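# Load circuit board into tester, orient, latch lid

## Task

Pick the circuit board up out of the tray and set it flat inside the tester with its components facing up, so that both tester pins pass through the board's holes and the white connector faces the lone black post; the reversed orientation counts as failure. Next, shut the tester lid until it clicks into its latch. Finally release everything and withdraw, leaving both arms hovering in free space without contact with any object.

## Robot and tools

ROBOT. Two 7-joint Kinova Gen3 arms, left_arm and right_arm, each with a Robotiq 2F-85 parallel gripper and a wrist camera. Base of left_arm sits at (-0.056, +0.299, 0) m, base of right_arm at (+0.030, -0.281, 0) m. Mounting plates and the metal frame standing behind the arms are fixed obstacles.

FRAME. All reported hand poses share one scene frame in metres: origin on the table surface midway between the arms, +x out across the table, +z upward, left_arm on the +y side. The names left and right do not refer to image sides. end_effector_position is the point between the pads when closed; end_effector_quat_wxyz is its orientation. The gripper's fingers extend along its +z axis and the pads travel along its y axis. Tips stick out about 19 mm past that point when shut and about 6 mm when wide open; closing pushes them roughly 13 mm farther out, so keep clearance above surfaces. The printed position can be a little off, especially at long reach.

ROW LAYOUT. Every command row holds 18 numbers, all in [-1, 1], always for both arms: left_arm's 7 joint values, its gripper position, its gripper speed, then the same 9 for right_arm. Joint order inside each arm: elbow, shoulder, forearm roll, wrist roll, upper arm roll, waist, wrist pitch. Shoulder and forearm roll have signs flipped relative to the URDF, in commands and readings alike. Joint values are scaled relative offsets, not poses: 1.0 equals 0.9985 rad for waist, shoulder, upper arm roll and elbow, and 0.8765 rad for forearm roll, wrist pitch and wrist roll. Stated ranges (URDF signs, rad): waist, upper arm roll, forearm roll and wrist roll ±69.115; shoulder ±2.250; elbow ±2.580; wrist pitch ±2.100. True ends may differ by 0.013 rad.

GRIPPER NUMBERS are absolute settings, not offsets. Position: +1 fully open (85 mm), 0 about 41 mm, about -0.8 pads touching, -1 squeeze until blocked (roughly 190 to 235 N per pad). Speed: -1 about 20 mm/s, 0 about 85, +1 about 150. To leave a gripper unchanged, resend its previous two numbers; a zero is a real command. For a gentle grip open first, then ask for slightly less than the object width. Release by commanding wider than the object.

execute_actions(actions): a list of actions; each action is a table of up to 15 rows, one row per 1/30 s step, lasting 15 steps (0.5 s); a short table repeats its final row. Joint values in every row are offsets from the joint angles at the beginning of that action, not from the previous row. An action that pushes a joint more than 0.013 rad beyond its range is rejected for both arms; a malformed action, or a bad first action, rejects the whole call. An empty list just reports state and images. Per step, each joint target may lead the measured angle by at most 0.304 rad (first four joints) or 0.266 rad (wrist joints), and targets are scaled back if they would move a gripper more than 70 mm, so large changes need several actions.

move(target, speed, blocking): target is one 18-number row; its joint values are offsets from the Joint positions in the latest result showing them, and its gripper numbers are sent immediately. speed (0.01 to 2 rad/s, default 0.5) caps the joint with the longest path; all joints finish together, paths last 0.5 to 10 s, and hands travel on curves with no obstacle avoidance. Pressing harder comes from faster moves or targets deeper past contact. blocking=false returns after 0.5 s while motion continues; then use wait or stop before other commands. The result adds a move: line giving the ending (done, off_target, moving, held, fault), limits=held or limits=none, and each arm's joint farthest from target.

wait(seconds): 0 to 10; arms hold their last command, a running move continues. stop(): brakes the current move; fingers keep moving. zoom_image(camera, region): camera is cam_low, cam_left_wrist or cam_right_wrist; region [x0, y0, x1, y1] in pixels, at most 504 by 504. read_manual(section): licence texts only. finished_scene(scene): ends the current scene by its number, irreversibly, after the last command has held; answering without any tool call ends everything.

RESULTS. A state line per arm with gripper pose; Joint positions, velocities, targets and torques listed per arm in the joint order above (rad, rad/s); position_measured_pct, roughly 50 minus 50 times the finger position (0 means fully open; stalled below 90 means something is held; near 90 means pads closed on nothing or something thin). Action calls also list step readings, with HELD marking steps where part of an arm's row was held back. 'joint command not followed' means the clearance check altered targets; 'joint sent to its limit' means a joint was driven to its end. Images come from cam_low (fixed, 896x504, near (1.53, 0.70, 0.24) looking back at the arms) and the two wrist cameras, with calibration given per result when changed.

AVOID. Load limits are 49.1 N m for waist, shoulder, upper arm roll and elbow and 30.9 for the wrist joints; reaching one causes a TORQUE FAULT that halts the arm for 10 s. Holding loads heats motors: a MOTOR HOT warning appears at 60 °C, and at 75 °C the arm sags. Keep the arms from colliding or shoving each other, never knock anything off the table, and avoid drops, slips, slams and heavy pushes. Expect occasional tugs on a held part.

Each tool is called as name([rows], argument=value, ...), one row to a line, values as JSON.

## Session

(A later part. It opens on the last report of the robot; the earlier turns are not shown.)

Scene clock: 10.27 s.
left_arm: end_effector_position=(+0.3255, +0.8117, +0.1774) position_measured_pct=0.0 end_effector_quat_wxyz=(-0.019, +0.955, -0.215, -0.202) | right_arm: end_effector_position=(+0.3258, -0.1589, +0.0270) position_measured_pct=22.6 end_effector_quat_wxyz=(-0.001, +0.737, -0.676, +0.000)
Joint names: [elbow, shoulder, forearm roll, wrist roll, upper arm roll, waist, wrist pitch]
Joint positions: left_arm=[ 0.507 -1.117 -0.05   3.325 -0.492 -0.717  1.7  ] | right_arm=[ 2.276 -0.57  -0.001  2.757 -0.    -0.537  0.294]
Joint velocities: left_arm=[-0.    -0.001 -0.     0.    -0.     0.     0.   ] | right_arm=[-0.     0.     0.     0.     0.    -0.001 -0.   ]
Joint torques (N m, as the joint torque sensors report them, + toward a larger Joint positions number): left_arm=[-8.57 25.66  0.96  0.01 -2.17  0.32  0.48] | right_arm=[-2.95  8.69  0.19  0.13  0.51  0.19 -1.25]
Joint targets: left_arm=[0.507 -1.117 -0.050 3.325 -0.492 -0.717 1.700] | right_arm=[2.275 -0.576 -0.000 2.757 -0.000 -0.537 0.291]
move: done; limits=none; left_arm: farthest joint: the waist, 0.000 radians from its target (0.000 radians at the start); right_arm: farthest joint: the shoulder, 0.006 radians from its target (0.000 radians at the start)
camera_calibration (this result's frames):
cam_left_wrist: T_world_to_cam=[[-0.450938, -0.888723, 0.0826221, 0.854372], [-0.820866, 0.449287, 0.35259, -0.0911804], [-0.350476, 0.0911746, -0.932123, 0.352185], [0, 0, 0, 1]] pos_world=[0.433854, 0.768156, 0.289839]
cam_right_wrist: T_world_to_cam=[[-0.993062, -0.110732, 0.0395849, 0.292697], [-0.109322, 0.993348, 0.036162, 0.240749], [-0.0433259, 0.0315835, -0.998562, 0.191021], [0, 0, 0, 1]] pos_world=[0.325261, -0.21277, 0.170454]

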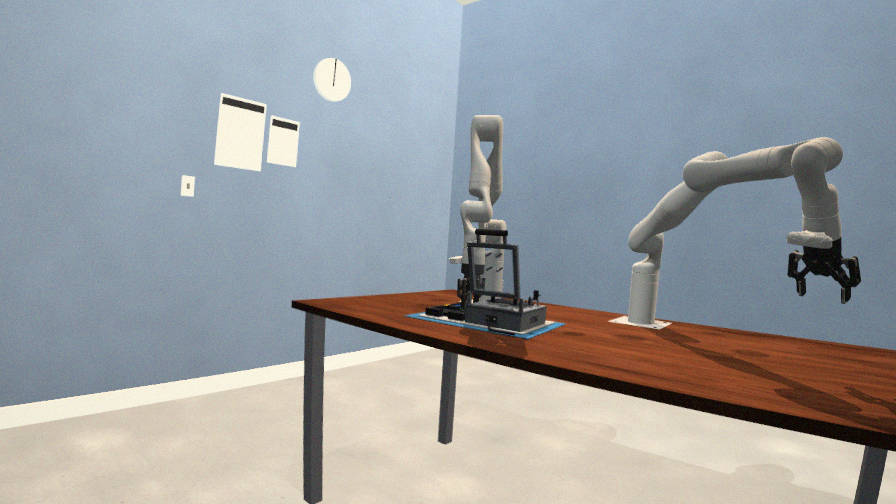

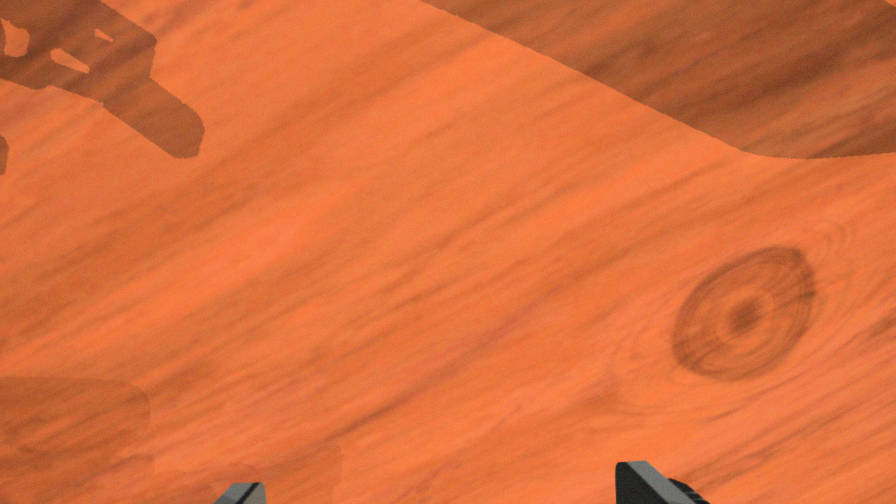

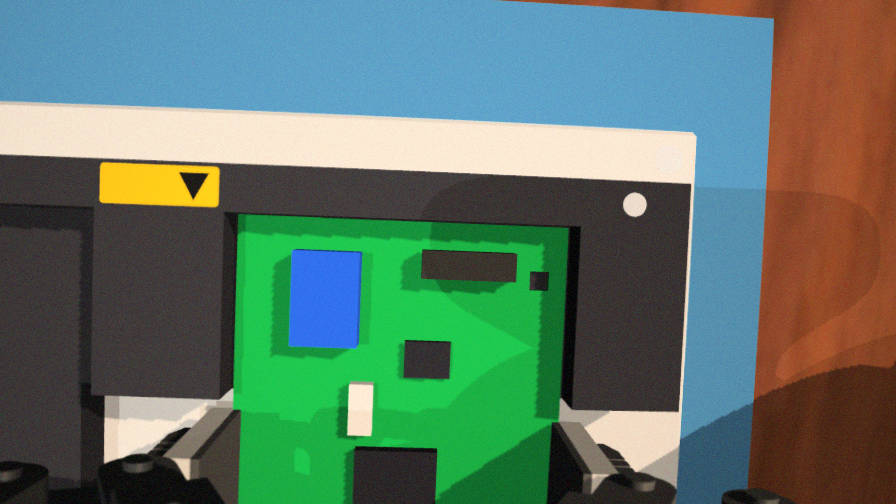

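move(target=[0,0,0,0,0,0,0,1,0,-0.017,0.066,0,0,0,0,0.097,-1,-0.7], speed=0.2)

move(target=[0,0,0,0,0,0,0,1,0,-0.1034,0.2285,0,0,0,0,0.3777,-1,-0.7], speed=0.6)

move(target=[0,0,0,0,0,0,0,1,0,-0.4088,-0.2709,0,-0.332,0,-0.292,0.157,-1,-0.7], speed=0.6)

Scene clock: 11.27 s.
left_arm: end_effector_position=(+0.3255, +0.8117, +0.1774) position_measured_pct=0.0 end_effector_quat_wxyz=(-0.019, +0.955, -0.215, -0.202) | right_arm: end_effector_position=(+0.3258, -0.1589, +0.0497) position_measured_pct=22.6 end_effector_quat_wxyz=(+0.000, +0.737, -0.676, -0.000)
Joint names: [elbow, shoulder, forearm roll, wrist roll, upper arm roll, waist, wrist pitch]
Joint positions: left_arm=[ 0.507 -1.117 -0.05   3.325 -0.492 -0.717  1.7  ] | right_arm=[ 2.259 -0.505 -0.001  2.757 -0.    -0.537  0.379]
Joint velocities: left_arm=[ 0.     0.001  0.     0.    -0.001  0.     0.001] | right_arm=[-0.     0.004 -0.     0.     0.     0.     0.   ]
Joint torques (N m, as the joint torque sensors report them, + toward a larger Joint positions number): left_arm=[-8.42 25.53  0.96  0.27 -2.12  0.    0.42] | right_arm=[-3.1  13.61  0.16  0.35  0.42  0.01  0.21]
Joint targets: left_arm=[0.507 -1.117 -0.050 3.325 -0.492 -0.717 1.700] | right_arm=[2.259 -0.504 -0.001 2.757 -0.000 -0.537 0.379]
move: done; limits=none; left_arm: farthest joint: the waist, 0.000 radians from its target (0.000 radians at the start); right_arm: farthest joint: the waist, 0.000 radians from its target (0.000 radians at the start)
camera_calibration (this result's frames):
cam_left_wrist: T_world_to_cam=[[-0.450939, -0.888723, 0.0826203, 0.854373], [-0.820866, 0.449287, 0.35259, -0.0911805], [-0.350475, 0.0911766, -0.932123, 0.352182], [0, 0, 0, 1]] pos_world=[0.433855, 0.768156, 0.289838]
cam_right_wrist: T_world_to_cam=[[-0.992973, -0.11068, 0.0418955, 0.291681], [-0.109241, 0.993391, 0.0352151, 0.239973], [-0.0455162, 0.030391, -0.998501, 0.214198], [0, 0, 0, 1]] pos_world=[0.325595, -0.212613, 0.193206]

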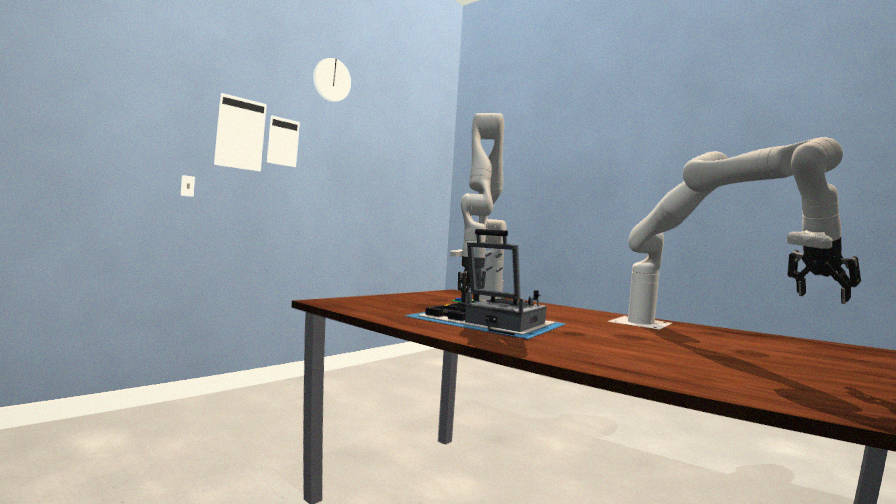

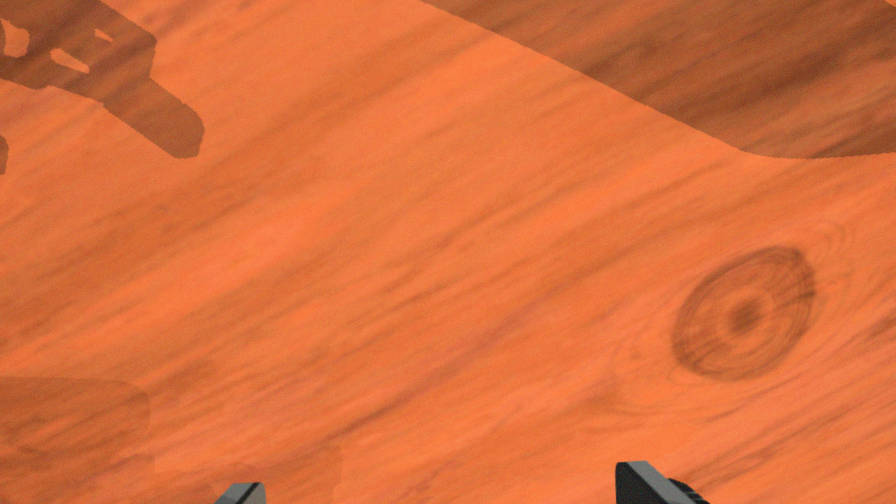

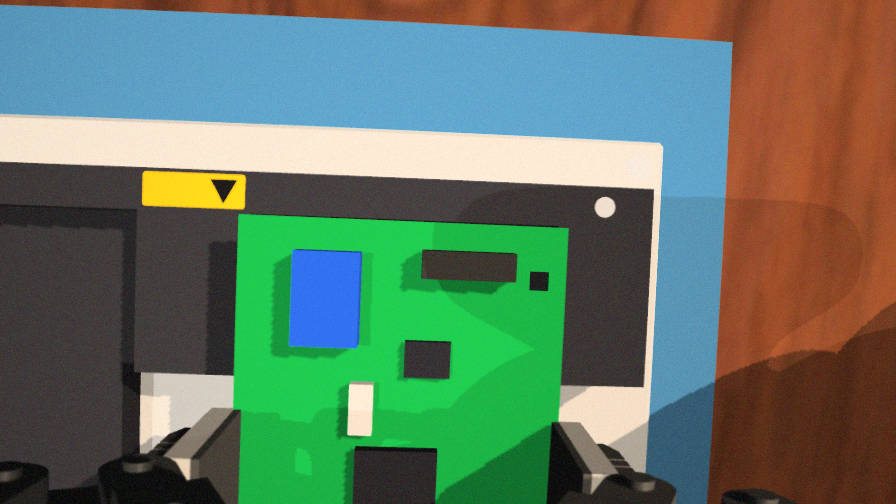

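Scene clock: 12.40 s.
left_arm: end_effector_position=(+0.3255, +0.8117, +0.1774) position_measured_pct=0.0 end_effector_quat_wxyz=(-0.019, +0.955, -0.215, -0.202) | right_arm: end_effector_position=(+0.3261, -0.1589, +0.1398) position_measured_pct=22.6 end_effector_quat_wxyz=(+0.000, +0.737, -0.676, +0.000)
Joint names: [elbow, shoulder, forearm roll, wrist roll, upper arm roll, waist, wrist pitch]
Joint positions: left_arm=[ 0.507 -1.117 -0.05   3.325 -0.492 -0.717  1.7  ] | right_arm=[ 2.156 -0.277 -0.001  2.757 -0.    -0.537  0.71 ]
Joint velocities: left_arm=[ 0. -0. -0.  0.  0.  0.  0.] | right_arm=[0.    0.001 0.    0.    0.    0.001 0.   ]
Joint torques (N m, as the joint torque sensors report them, + toward a larger Joint positions number): left_arm=[-8.22 25.74  0.78  0.2  -2.18  0.1   0.55] | right_arm=[-5.59 11.47  0.04  0.35  0.4   0.08  0.22]
Joint targets: left_arm=[0.507 -1.117 -0.050 3.325 -0.492 -0.717 1.700] | right_arm=[2.156 -0.276 -0.001 2.757 -0.000 -0.537 0.710]
move: done; limits=none; left_arm: farthest joint: the waist, 0.000 radians from its target (0.000 radians at the start); right_arm: farthest joint: the waist, 0.000 radians from its target (0.000 radians at the start)
camera_calibration (this result's frames):
cam_left_wrist: T_world_to_cam=[[-0.45094, -0.888722, 0.0826184, 0.854374], [-0.820866, 0.449288, 0.35259, -0.0911805], [-0.350474, 0.0911786, -0.932124, 0.35218], [0, 0, 0, 1]] pos_world=[0.433855, 0.768156, 0.289838]
cam_right_wrist: T_world_to_cam=[[-0.992988, -0.110609, 0.0417151, 0.288191], [-0.109185, 0.993405, 0.0350058, 0.236802], [-0.0453119, 0.0302057, -0.998516, 0.304029], [0, 0, 0, 1]] pos_world=[0.325802, -0.212547, 0.283267]

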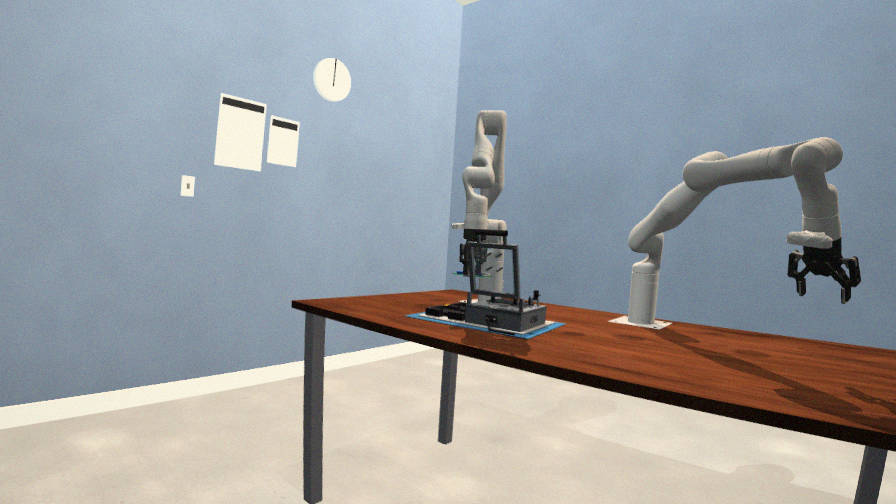

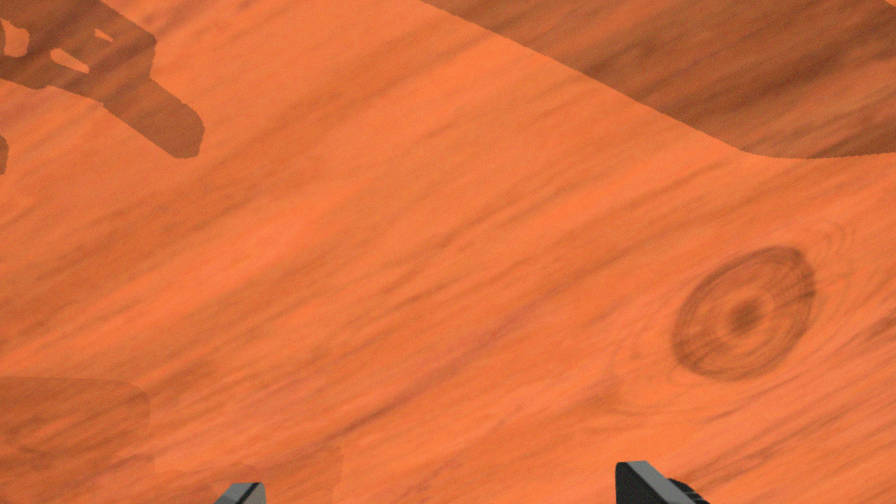

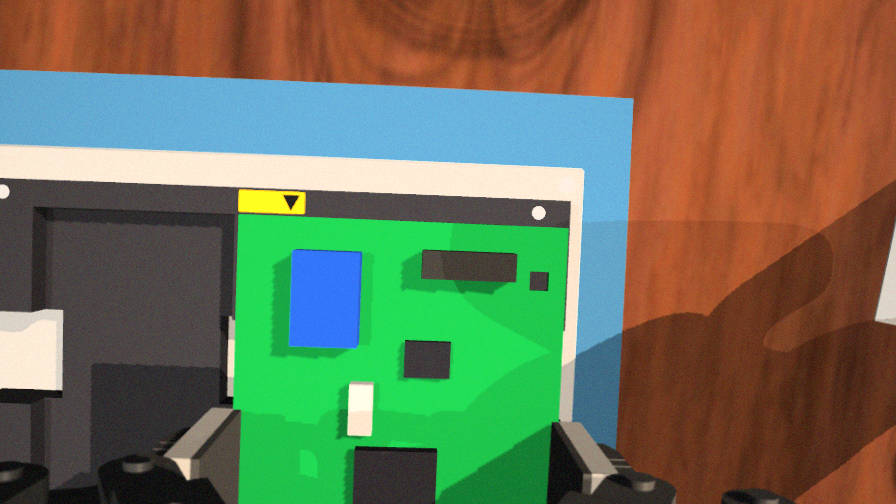

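Scene clock: 13.67 s.
left_arm: end_effector_position=(+0.3255, +0.8117, +0.1774) position_measured_pct=0.0 end_effector_quat_wxyz=(-0.019, +0.955, -0.215, -0.202) | right_arm: end_effector_position=(+0.3761, +0.0141, +0.1248) position_measured_pct=22.6 end_effector_quat_wxyz=(-0.000, +0.737, -0.676, +0.000)
Joint names: [elbow, shoulder, forearm roll, wrist roll, upper arm roll, waist, wrist pitch]
Joint positions: left_arm=[ 0.507 -1.117 -0.05   3.325 -0.492 -0.717  1.7  ] | right_arm=[ 1.747 -0.547 -0.001  2.466 -0.    -0.828  0.847]
Joint velocities: left_arm=[-0. -0.  0.  0. -0. -0.  0.] | right_arm=[-0.001 -0.002  0.    -0.     0.    -0.004  0.   ]
Joint torques (N m, as the joint torque sensors report them, + toward a larger Joint positions number): left_arm=[-8.2  26.14  0.93  0.26 -2.2   0.18  0.43] | right_arm=[-6.24 17.33  0.08  0.28  0.51 -0.15  0.14]
Joint targets: left_arm=[0.507 -1.117 -0.050 3.325 -0.492 -0.717 1.700] | right_arm=[1.747 -0.547 -0.001 2.466 -0.000 -0.828 0.847]
move: done; limits=none; left_arm: farthest joint: the waist, 0.000 radians from its target (0.000 radians at the start); right_arm: farthest joint: the shoulder, 0.001 radians from its target (0.271 radians at the start)
camera_calibration (this result's frames):
cam_left_wrist: T_world_to_cam=[[-0.450942, -0.888722, 0.0826166, 0.854376], [-0.820865, 0.449288, 0.35259, -0.0911807], [-0.350473, 0.0911807, -0.932124, 0.352178], [0, 0, 0, 1]] pos_world=[0.433856, 0.768157, 0.289837]
cam_right_wrist: T_world_to_cam=[[-0.992981, -0.110808, 0.0413581, 0.357669], [-0.109384, 0.993374, 0.0352516, 0.0710566], [-0.0449903, 0.0304802, -0.998522, 0.286043], [0, 0, 0, 1]] pos_world=[0.3758, -0.0396718, 0.268323]

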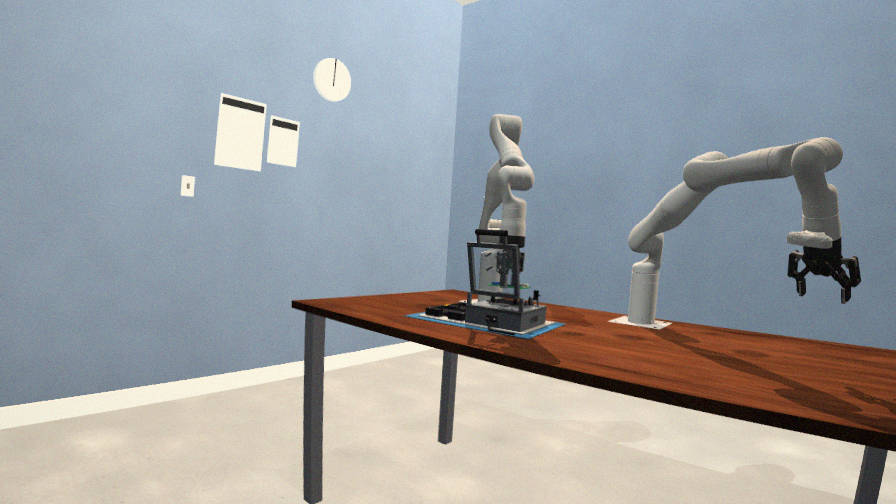

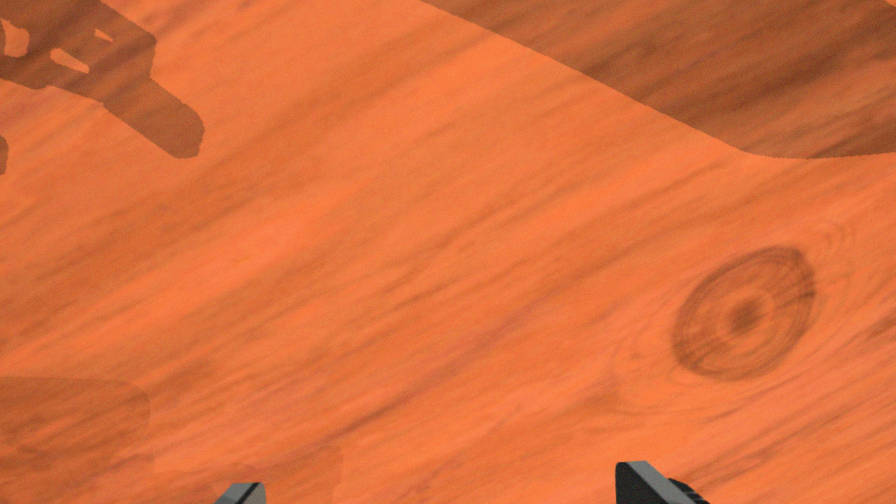

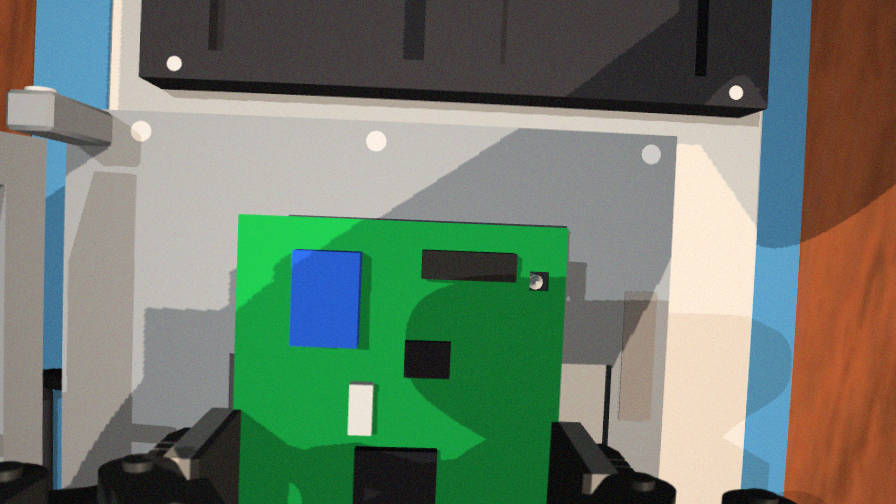

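move(target=[0,0,0,0,0,0,0,1,0,0.0325,-0.0278,0,-0.017,0,-0.015,-0.0688,-1,-0.7], speed=0.15)

Scene clock: 15.83 s.
left_arm: end_effector_position=(+0.3255, +0.8117, +0.1774) position_measured_pct=0.0 end_effector_quat_wxyz=(-0.019, +0.955, -0.215, -0.202) | right_arm: end_effector_position=(+0.3695, +0.0171, +0.1049) position_measured_pct=22.6 end_effector_quat_wxyz=(-0.000, +0.737, -0.676, +0.000)
Joint names: [elbow, shoulder, forearm roll, wrist roll, upper arm roll, waist, wrist pitch]
Joint positions: left_arm=[ 0.507 -1.118 -0.05   3.325 -0.492 -0.717  1.7  ] | right_arm=[ 1.78  -0.574 -0.001  2.451 -0.    -0.843  0.787]
Joint velocities: left_arm=[ 0. -0. -0.  0. -0.  0.  0.] | right_arm=[-0.    -0.    -0.    -0.001  0.    -0.    -0.   ]
Joint torques (N m, as the joint torque sensors report them, + toward a larger Joint positions number): left_arm=[-8.41 25.75  0.92  0.29 -2.21 -0.11  0.4 ] | right_arm=[-5.94 17.57  0.2   0.37  0.52  0.22  0.24]
Joint targets: left_arm=[0.507 -1.117 -0.050 3.325 -0.492 -0.717 1.700] | right_arm=[1.780 -0.575 -0.001 2.451 -0.000 -0.843 0.787]
move: done; limits=none; left_arm: farthest joint: the shoulder, 0.001 radians from its target (0.000 radians at the start); right_arm: farthest joint: the waist, 0.000 radians from its target (0.015 radians at the start)
camera_calibration (this result's frames):
cam_left_wrist: T_world_to_cam=[[-0.450943, -0.888721, 0.0826146, 0.854377], [-0.820865, 0.449289, 0.352591, -0.0911808], [-0.350473, 0.0911828, -0.932124, 0.352175], [0, 0, 0, 1]] pos_world=[0.433856, 0.768157, 0.289836]
cam_right_wrist: T_world_to_cam=[[-0.992987, -0.11082, 0.0411903, 0.352314], [-0.109392, 0.993367, 0.0354316, 0.0680131], [-0.0448436, 0.0306772, -0.998523, 0.265678], [0, 0, 0, 1]] pos_world=[0.369197, -0.036669, 0.248364]

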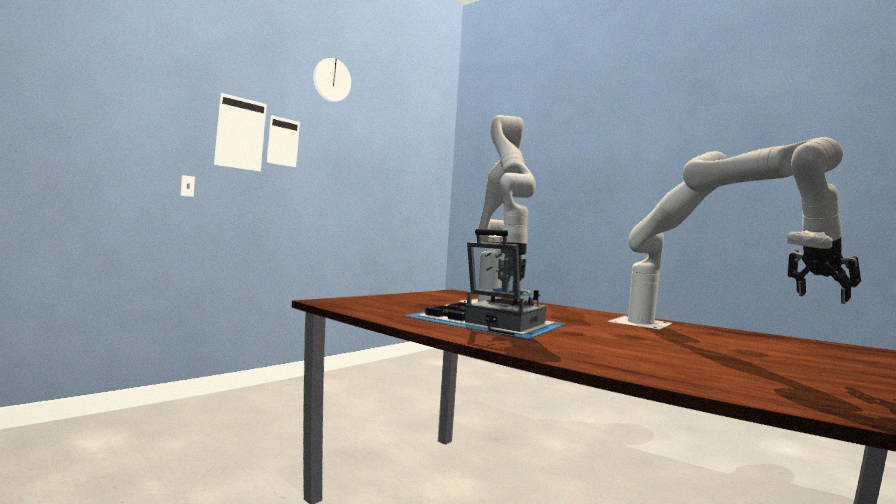

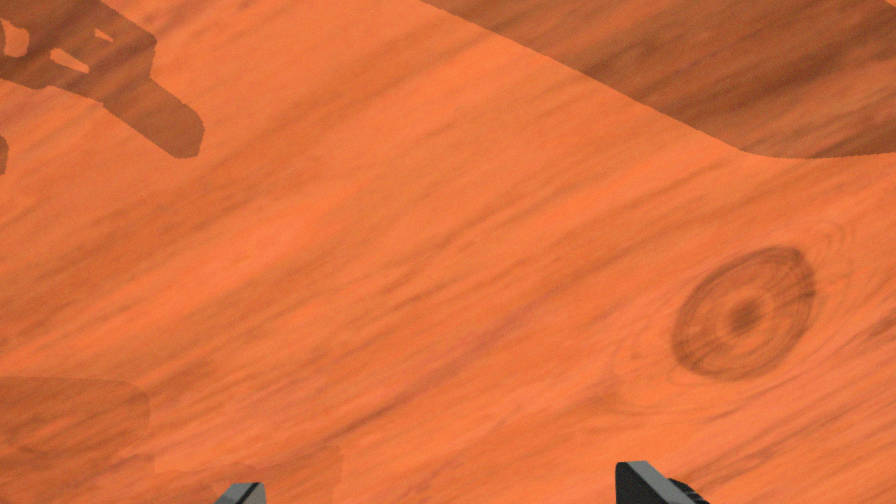

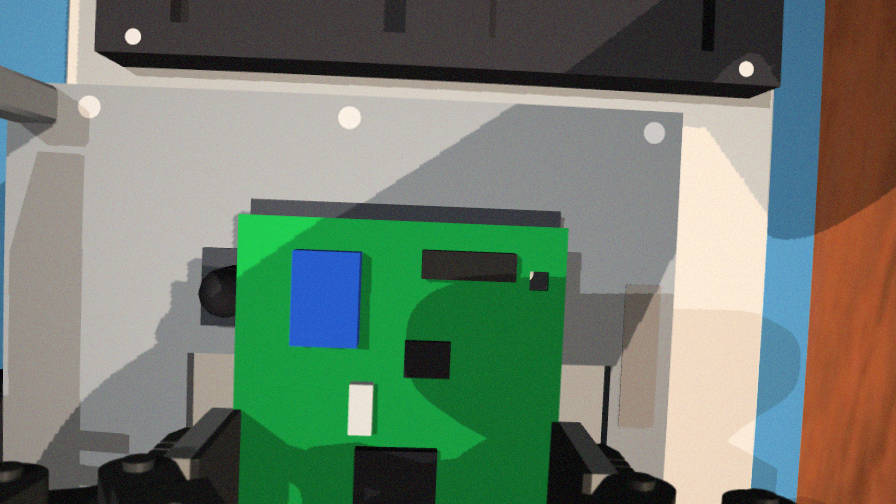

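move(target=[0,0,0,0,0,0,0,1,0,0.0089,-0.0156,0,0,0,0,-0.028,-1,-0.7], speed=0.08)

zoom_image(camera="cam_right_wrist", region=[440, 180, 640, 330])

Scene clock: 16.67 s.
left_arm: end_effector_position=(+0.3255, +0.8117, +0.1774) position_measured_pct=0.0 end_effector_quat_wxyz=(-0.019, +0.955, -0.215, -0.202) | right_arm: end_effector_position=(+0.3696, +0.0171, +0.0959) position_measured_pct=22.6 end_effector_quat_wxyz=(-0.000, +0.737, -0.676, +0.000)
Joint names: [elbow, shoulder, forearm roll, wrist roll, upper arm roll, waist, wrist pitch]
Joint positions: left_arm=[ 0.507 -1.118 -0.05   3.325 -0.492 -0.717  1.7  ] | right_arm=[ 1.789 -0.59  -0.001  2.451 -0.    -0.843  0.762]
Joint velocities: left_arm=[-0. -0.  0.  0. -0.  0. -0.] | right_arm=[-0.001 -0.001 -0.     0.    -0.001  0.001 -0.   ]
Joint torques (N m, as the joint torque sensors report them, + toward a larger Joint positions number): left_arm=[-8.19 25.75  1.1   0.22 -1.8   0.15  0.42] | right_arm=[-5.92 17.78  0.03  0.29  0.51  0.04  0.2 ]
Joint targets: left_arm=[0.507 -1.118 -0.050 3.325 -0.492 -0.717 1.700] | right_arm=[1.789 -0.590 -0.001 2.451 -0.000 -0.843 0.762]
move: done; limits=none; left_arm: farthest joint: the waist, 0.000 radians from its target (0.000 radians at the start); right_arm: farthest joint: the waist, 0.000 radians from its target (0.000 radians at the start)
camera_calibration (this result's frames):
cam_left_wrist: T_world_to_cam=[[-0.450944, -0.888721, 0.0826129, 0.854378], [-0.820865, 0.449289, 0.352591, -0.0911809], [-0.350472, 0.0911847, -0.932124, 0.352173], [0, 0, 0, 1]] pos_world=[0.433857, 0.768157, 0.289836]
cam_right_wrist: T_world_to_cam=[[-0.992991, -0.110833, 0.0410414, 0.352718], [-0.109404, 0.993361, 0.035569, 0.0682978], [-0.0447111, 0.0308296, -0.998524, 0.256709], [0, 0, 0, 1]] pos_world=[0.369196, -0.0366659, 0.239425]

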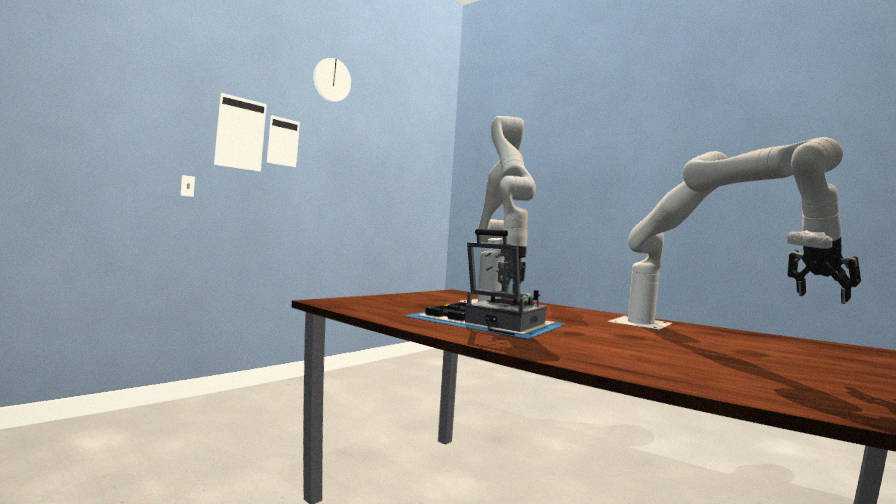

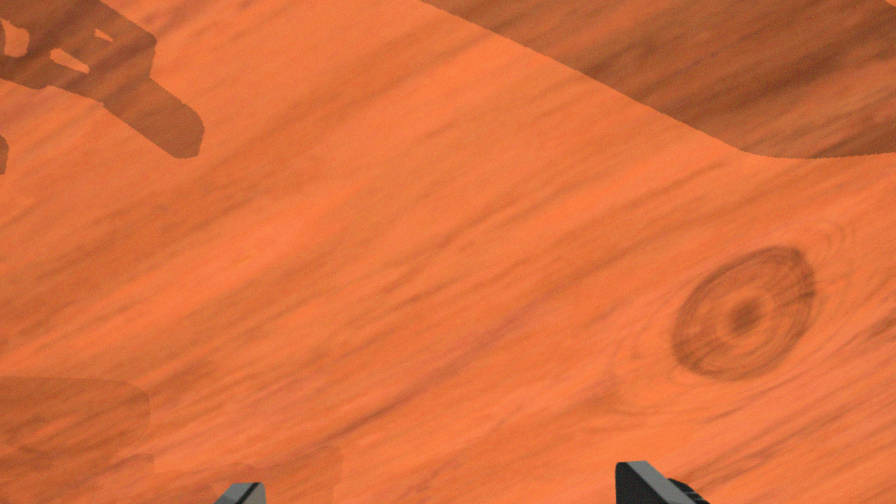

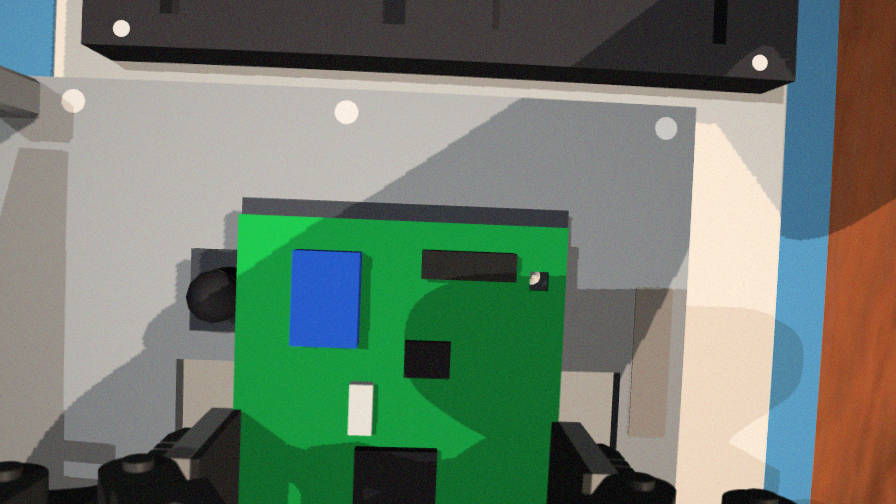

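Region (440, 180, 640, 330) of cam_right_wrist's 896x504 image, scaled by 2.520; it fills the top 378 rows of this view, and the rest is white.

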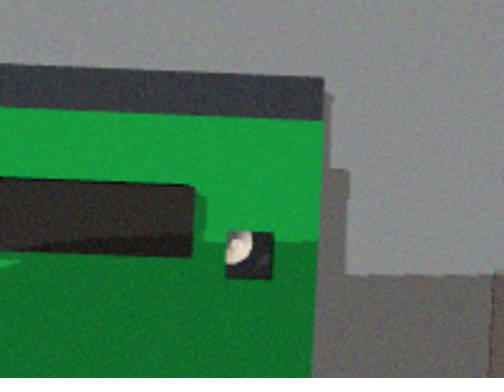

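move(target=[0,0,0,0,0,0,0,1,0,0.0138,-0.0265,0,0,0,0,-0.046,-1,-0.7], speed=0.04)

Scene clock: 18.00 s.
left_arm: end_effector_position=(+0.3255, +0.8117, +0.1774) position_measured_pct=0.0 end_effector_quat_wxyz=(-0.019, +0.955, -0.215, -0.202) | right_arm: end_effector_position=(+0.3694, +0.0168, +0.0817) position_measured_pct=22.6 end_effector_quat_wxyz=(-0.000, +0.737, -0.676, +0.000)
Joint names: [elbow, shoulder, forearm roll, wrist roll, upper arm roll, waist, wrist pitch]
Joint positions: left_arm=[ 0.507 -1.118 -0.05   3.325 -0.492 -0.717  1.7  ] | right_arm=[ 1.803 -0.615 -0.001  2.451 -0.    -0.843  0.723]
Joint velocities: left_arm=[-0.  0. -0. -0. -0.  0. -0.] | right_arm=[ 0.     0.001 -0.     0.    -0.     0.001 -0.   ]
Joint torques (N m, as the joint torque sensors report them, + toward a larger Joint positions number): left_arm=[-8.38 25.42  1.04  0.21 -1.96 -0.49  0.25] | right_arm=[-5.63 16.6   0.14  0.24  0.51 -0.09 -0.41]
Joint targets: left_arm=[0.507 -1.118 -0.050 3.325 -0.492 -0.717 1.700] | right_arm=[1.802 -0.616 -0.001 2.451 -0.000 -0.843 0.722]
move: done; limits=none; left_arm: farthest joint: the waist, 0.000 radians from its target (0.000 radians at the start); right_arm: farthest joint: the shoulder, 0.002 radians from its target (0.026 radians at the start)
camera_calibration (this result's frames):
cam_left_wrist: T_world_to_cam=[[-0.450946, -0.88872, 0.082611, 0.85438], [-0.820864, 0.44929, 0.352591, -0.0911811], [-0.350471, 0.0911869, -0.932124, 0.352171], [0, 0, 0, 1]] pos_world=[0.433857, 0.768158, 0.289835]
cam_right_wrist: T_world_to_cam=[[-0.992977, -0.11102, 0.0408779, 0.353104], [-0.109595, 0.993339, 0.0355926, 0.0691385], [-0.0445571, 0.0308626, -0.99853, 0.242444], [0, 0, 0, 1]] pos_world=[0.369004, -0.036959, 0.225193]

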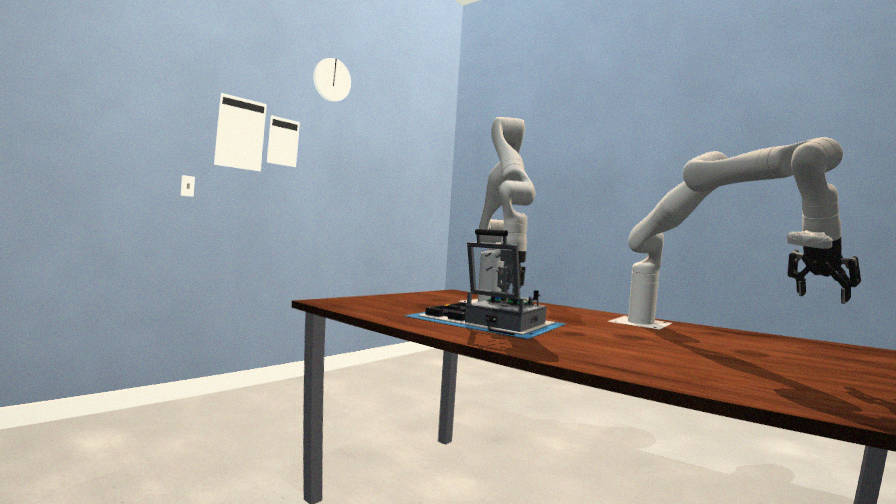

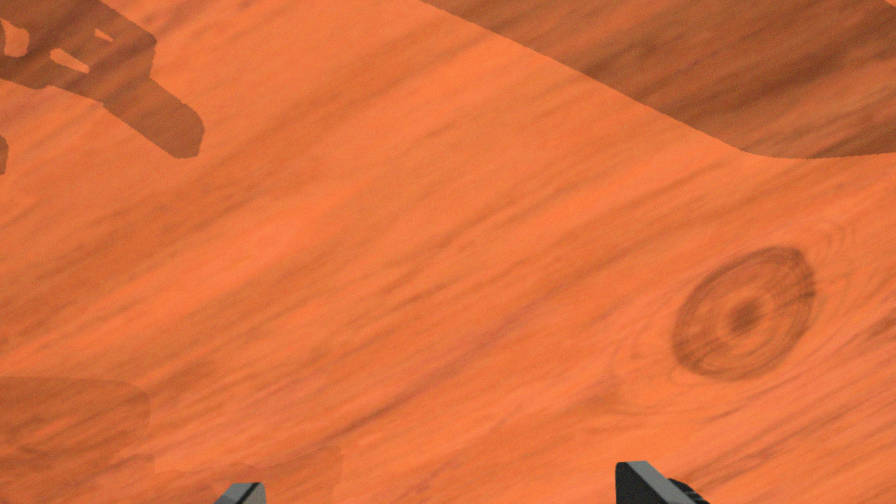

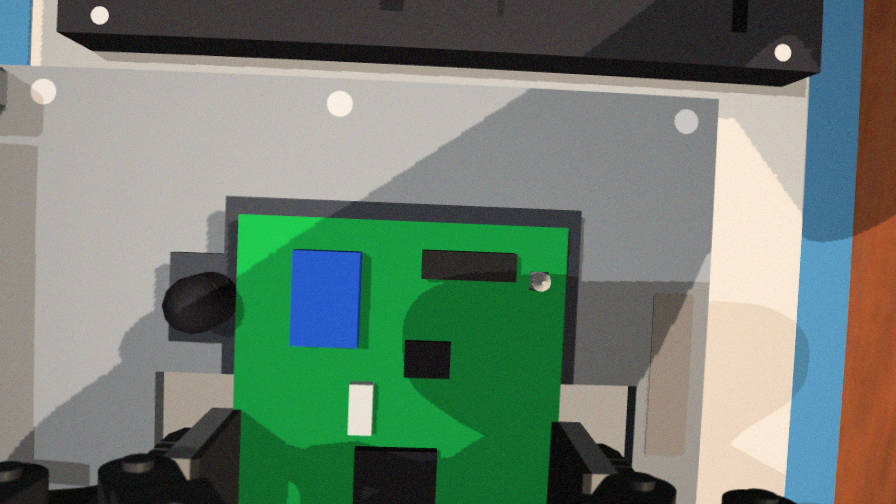

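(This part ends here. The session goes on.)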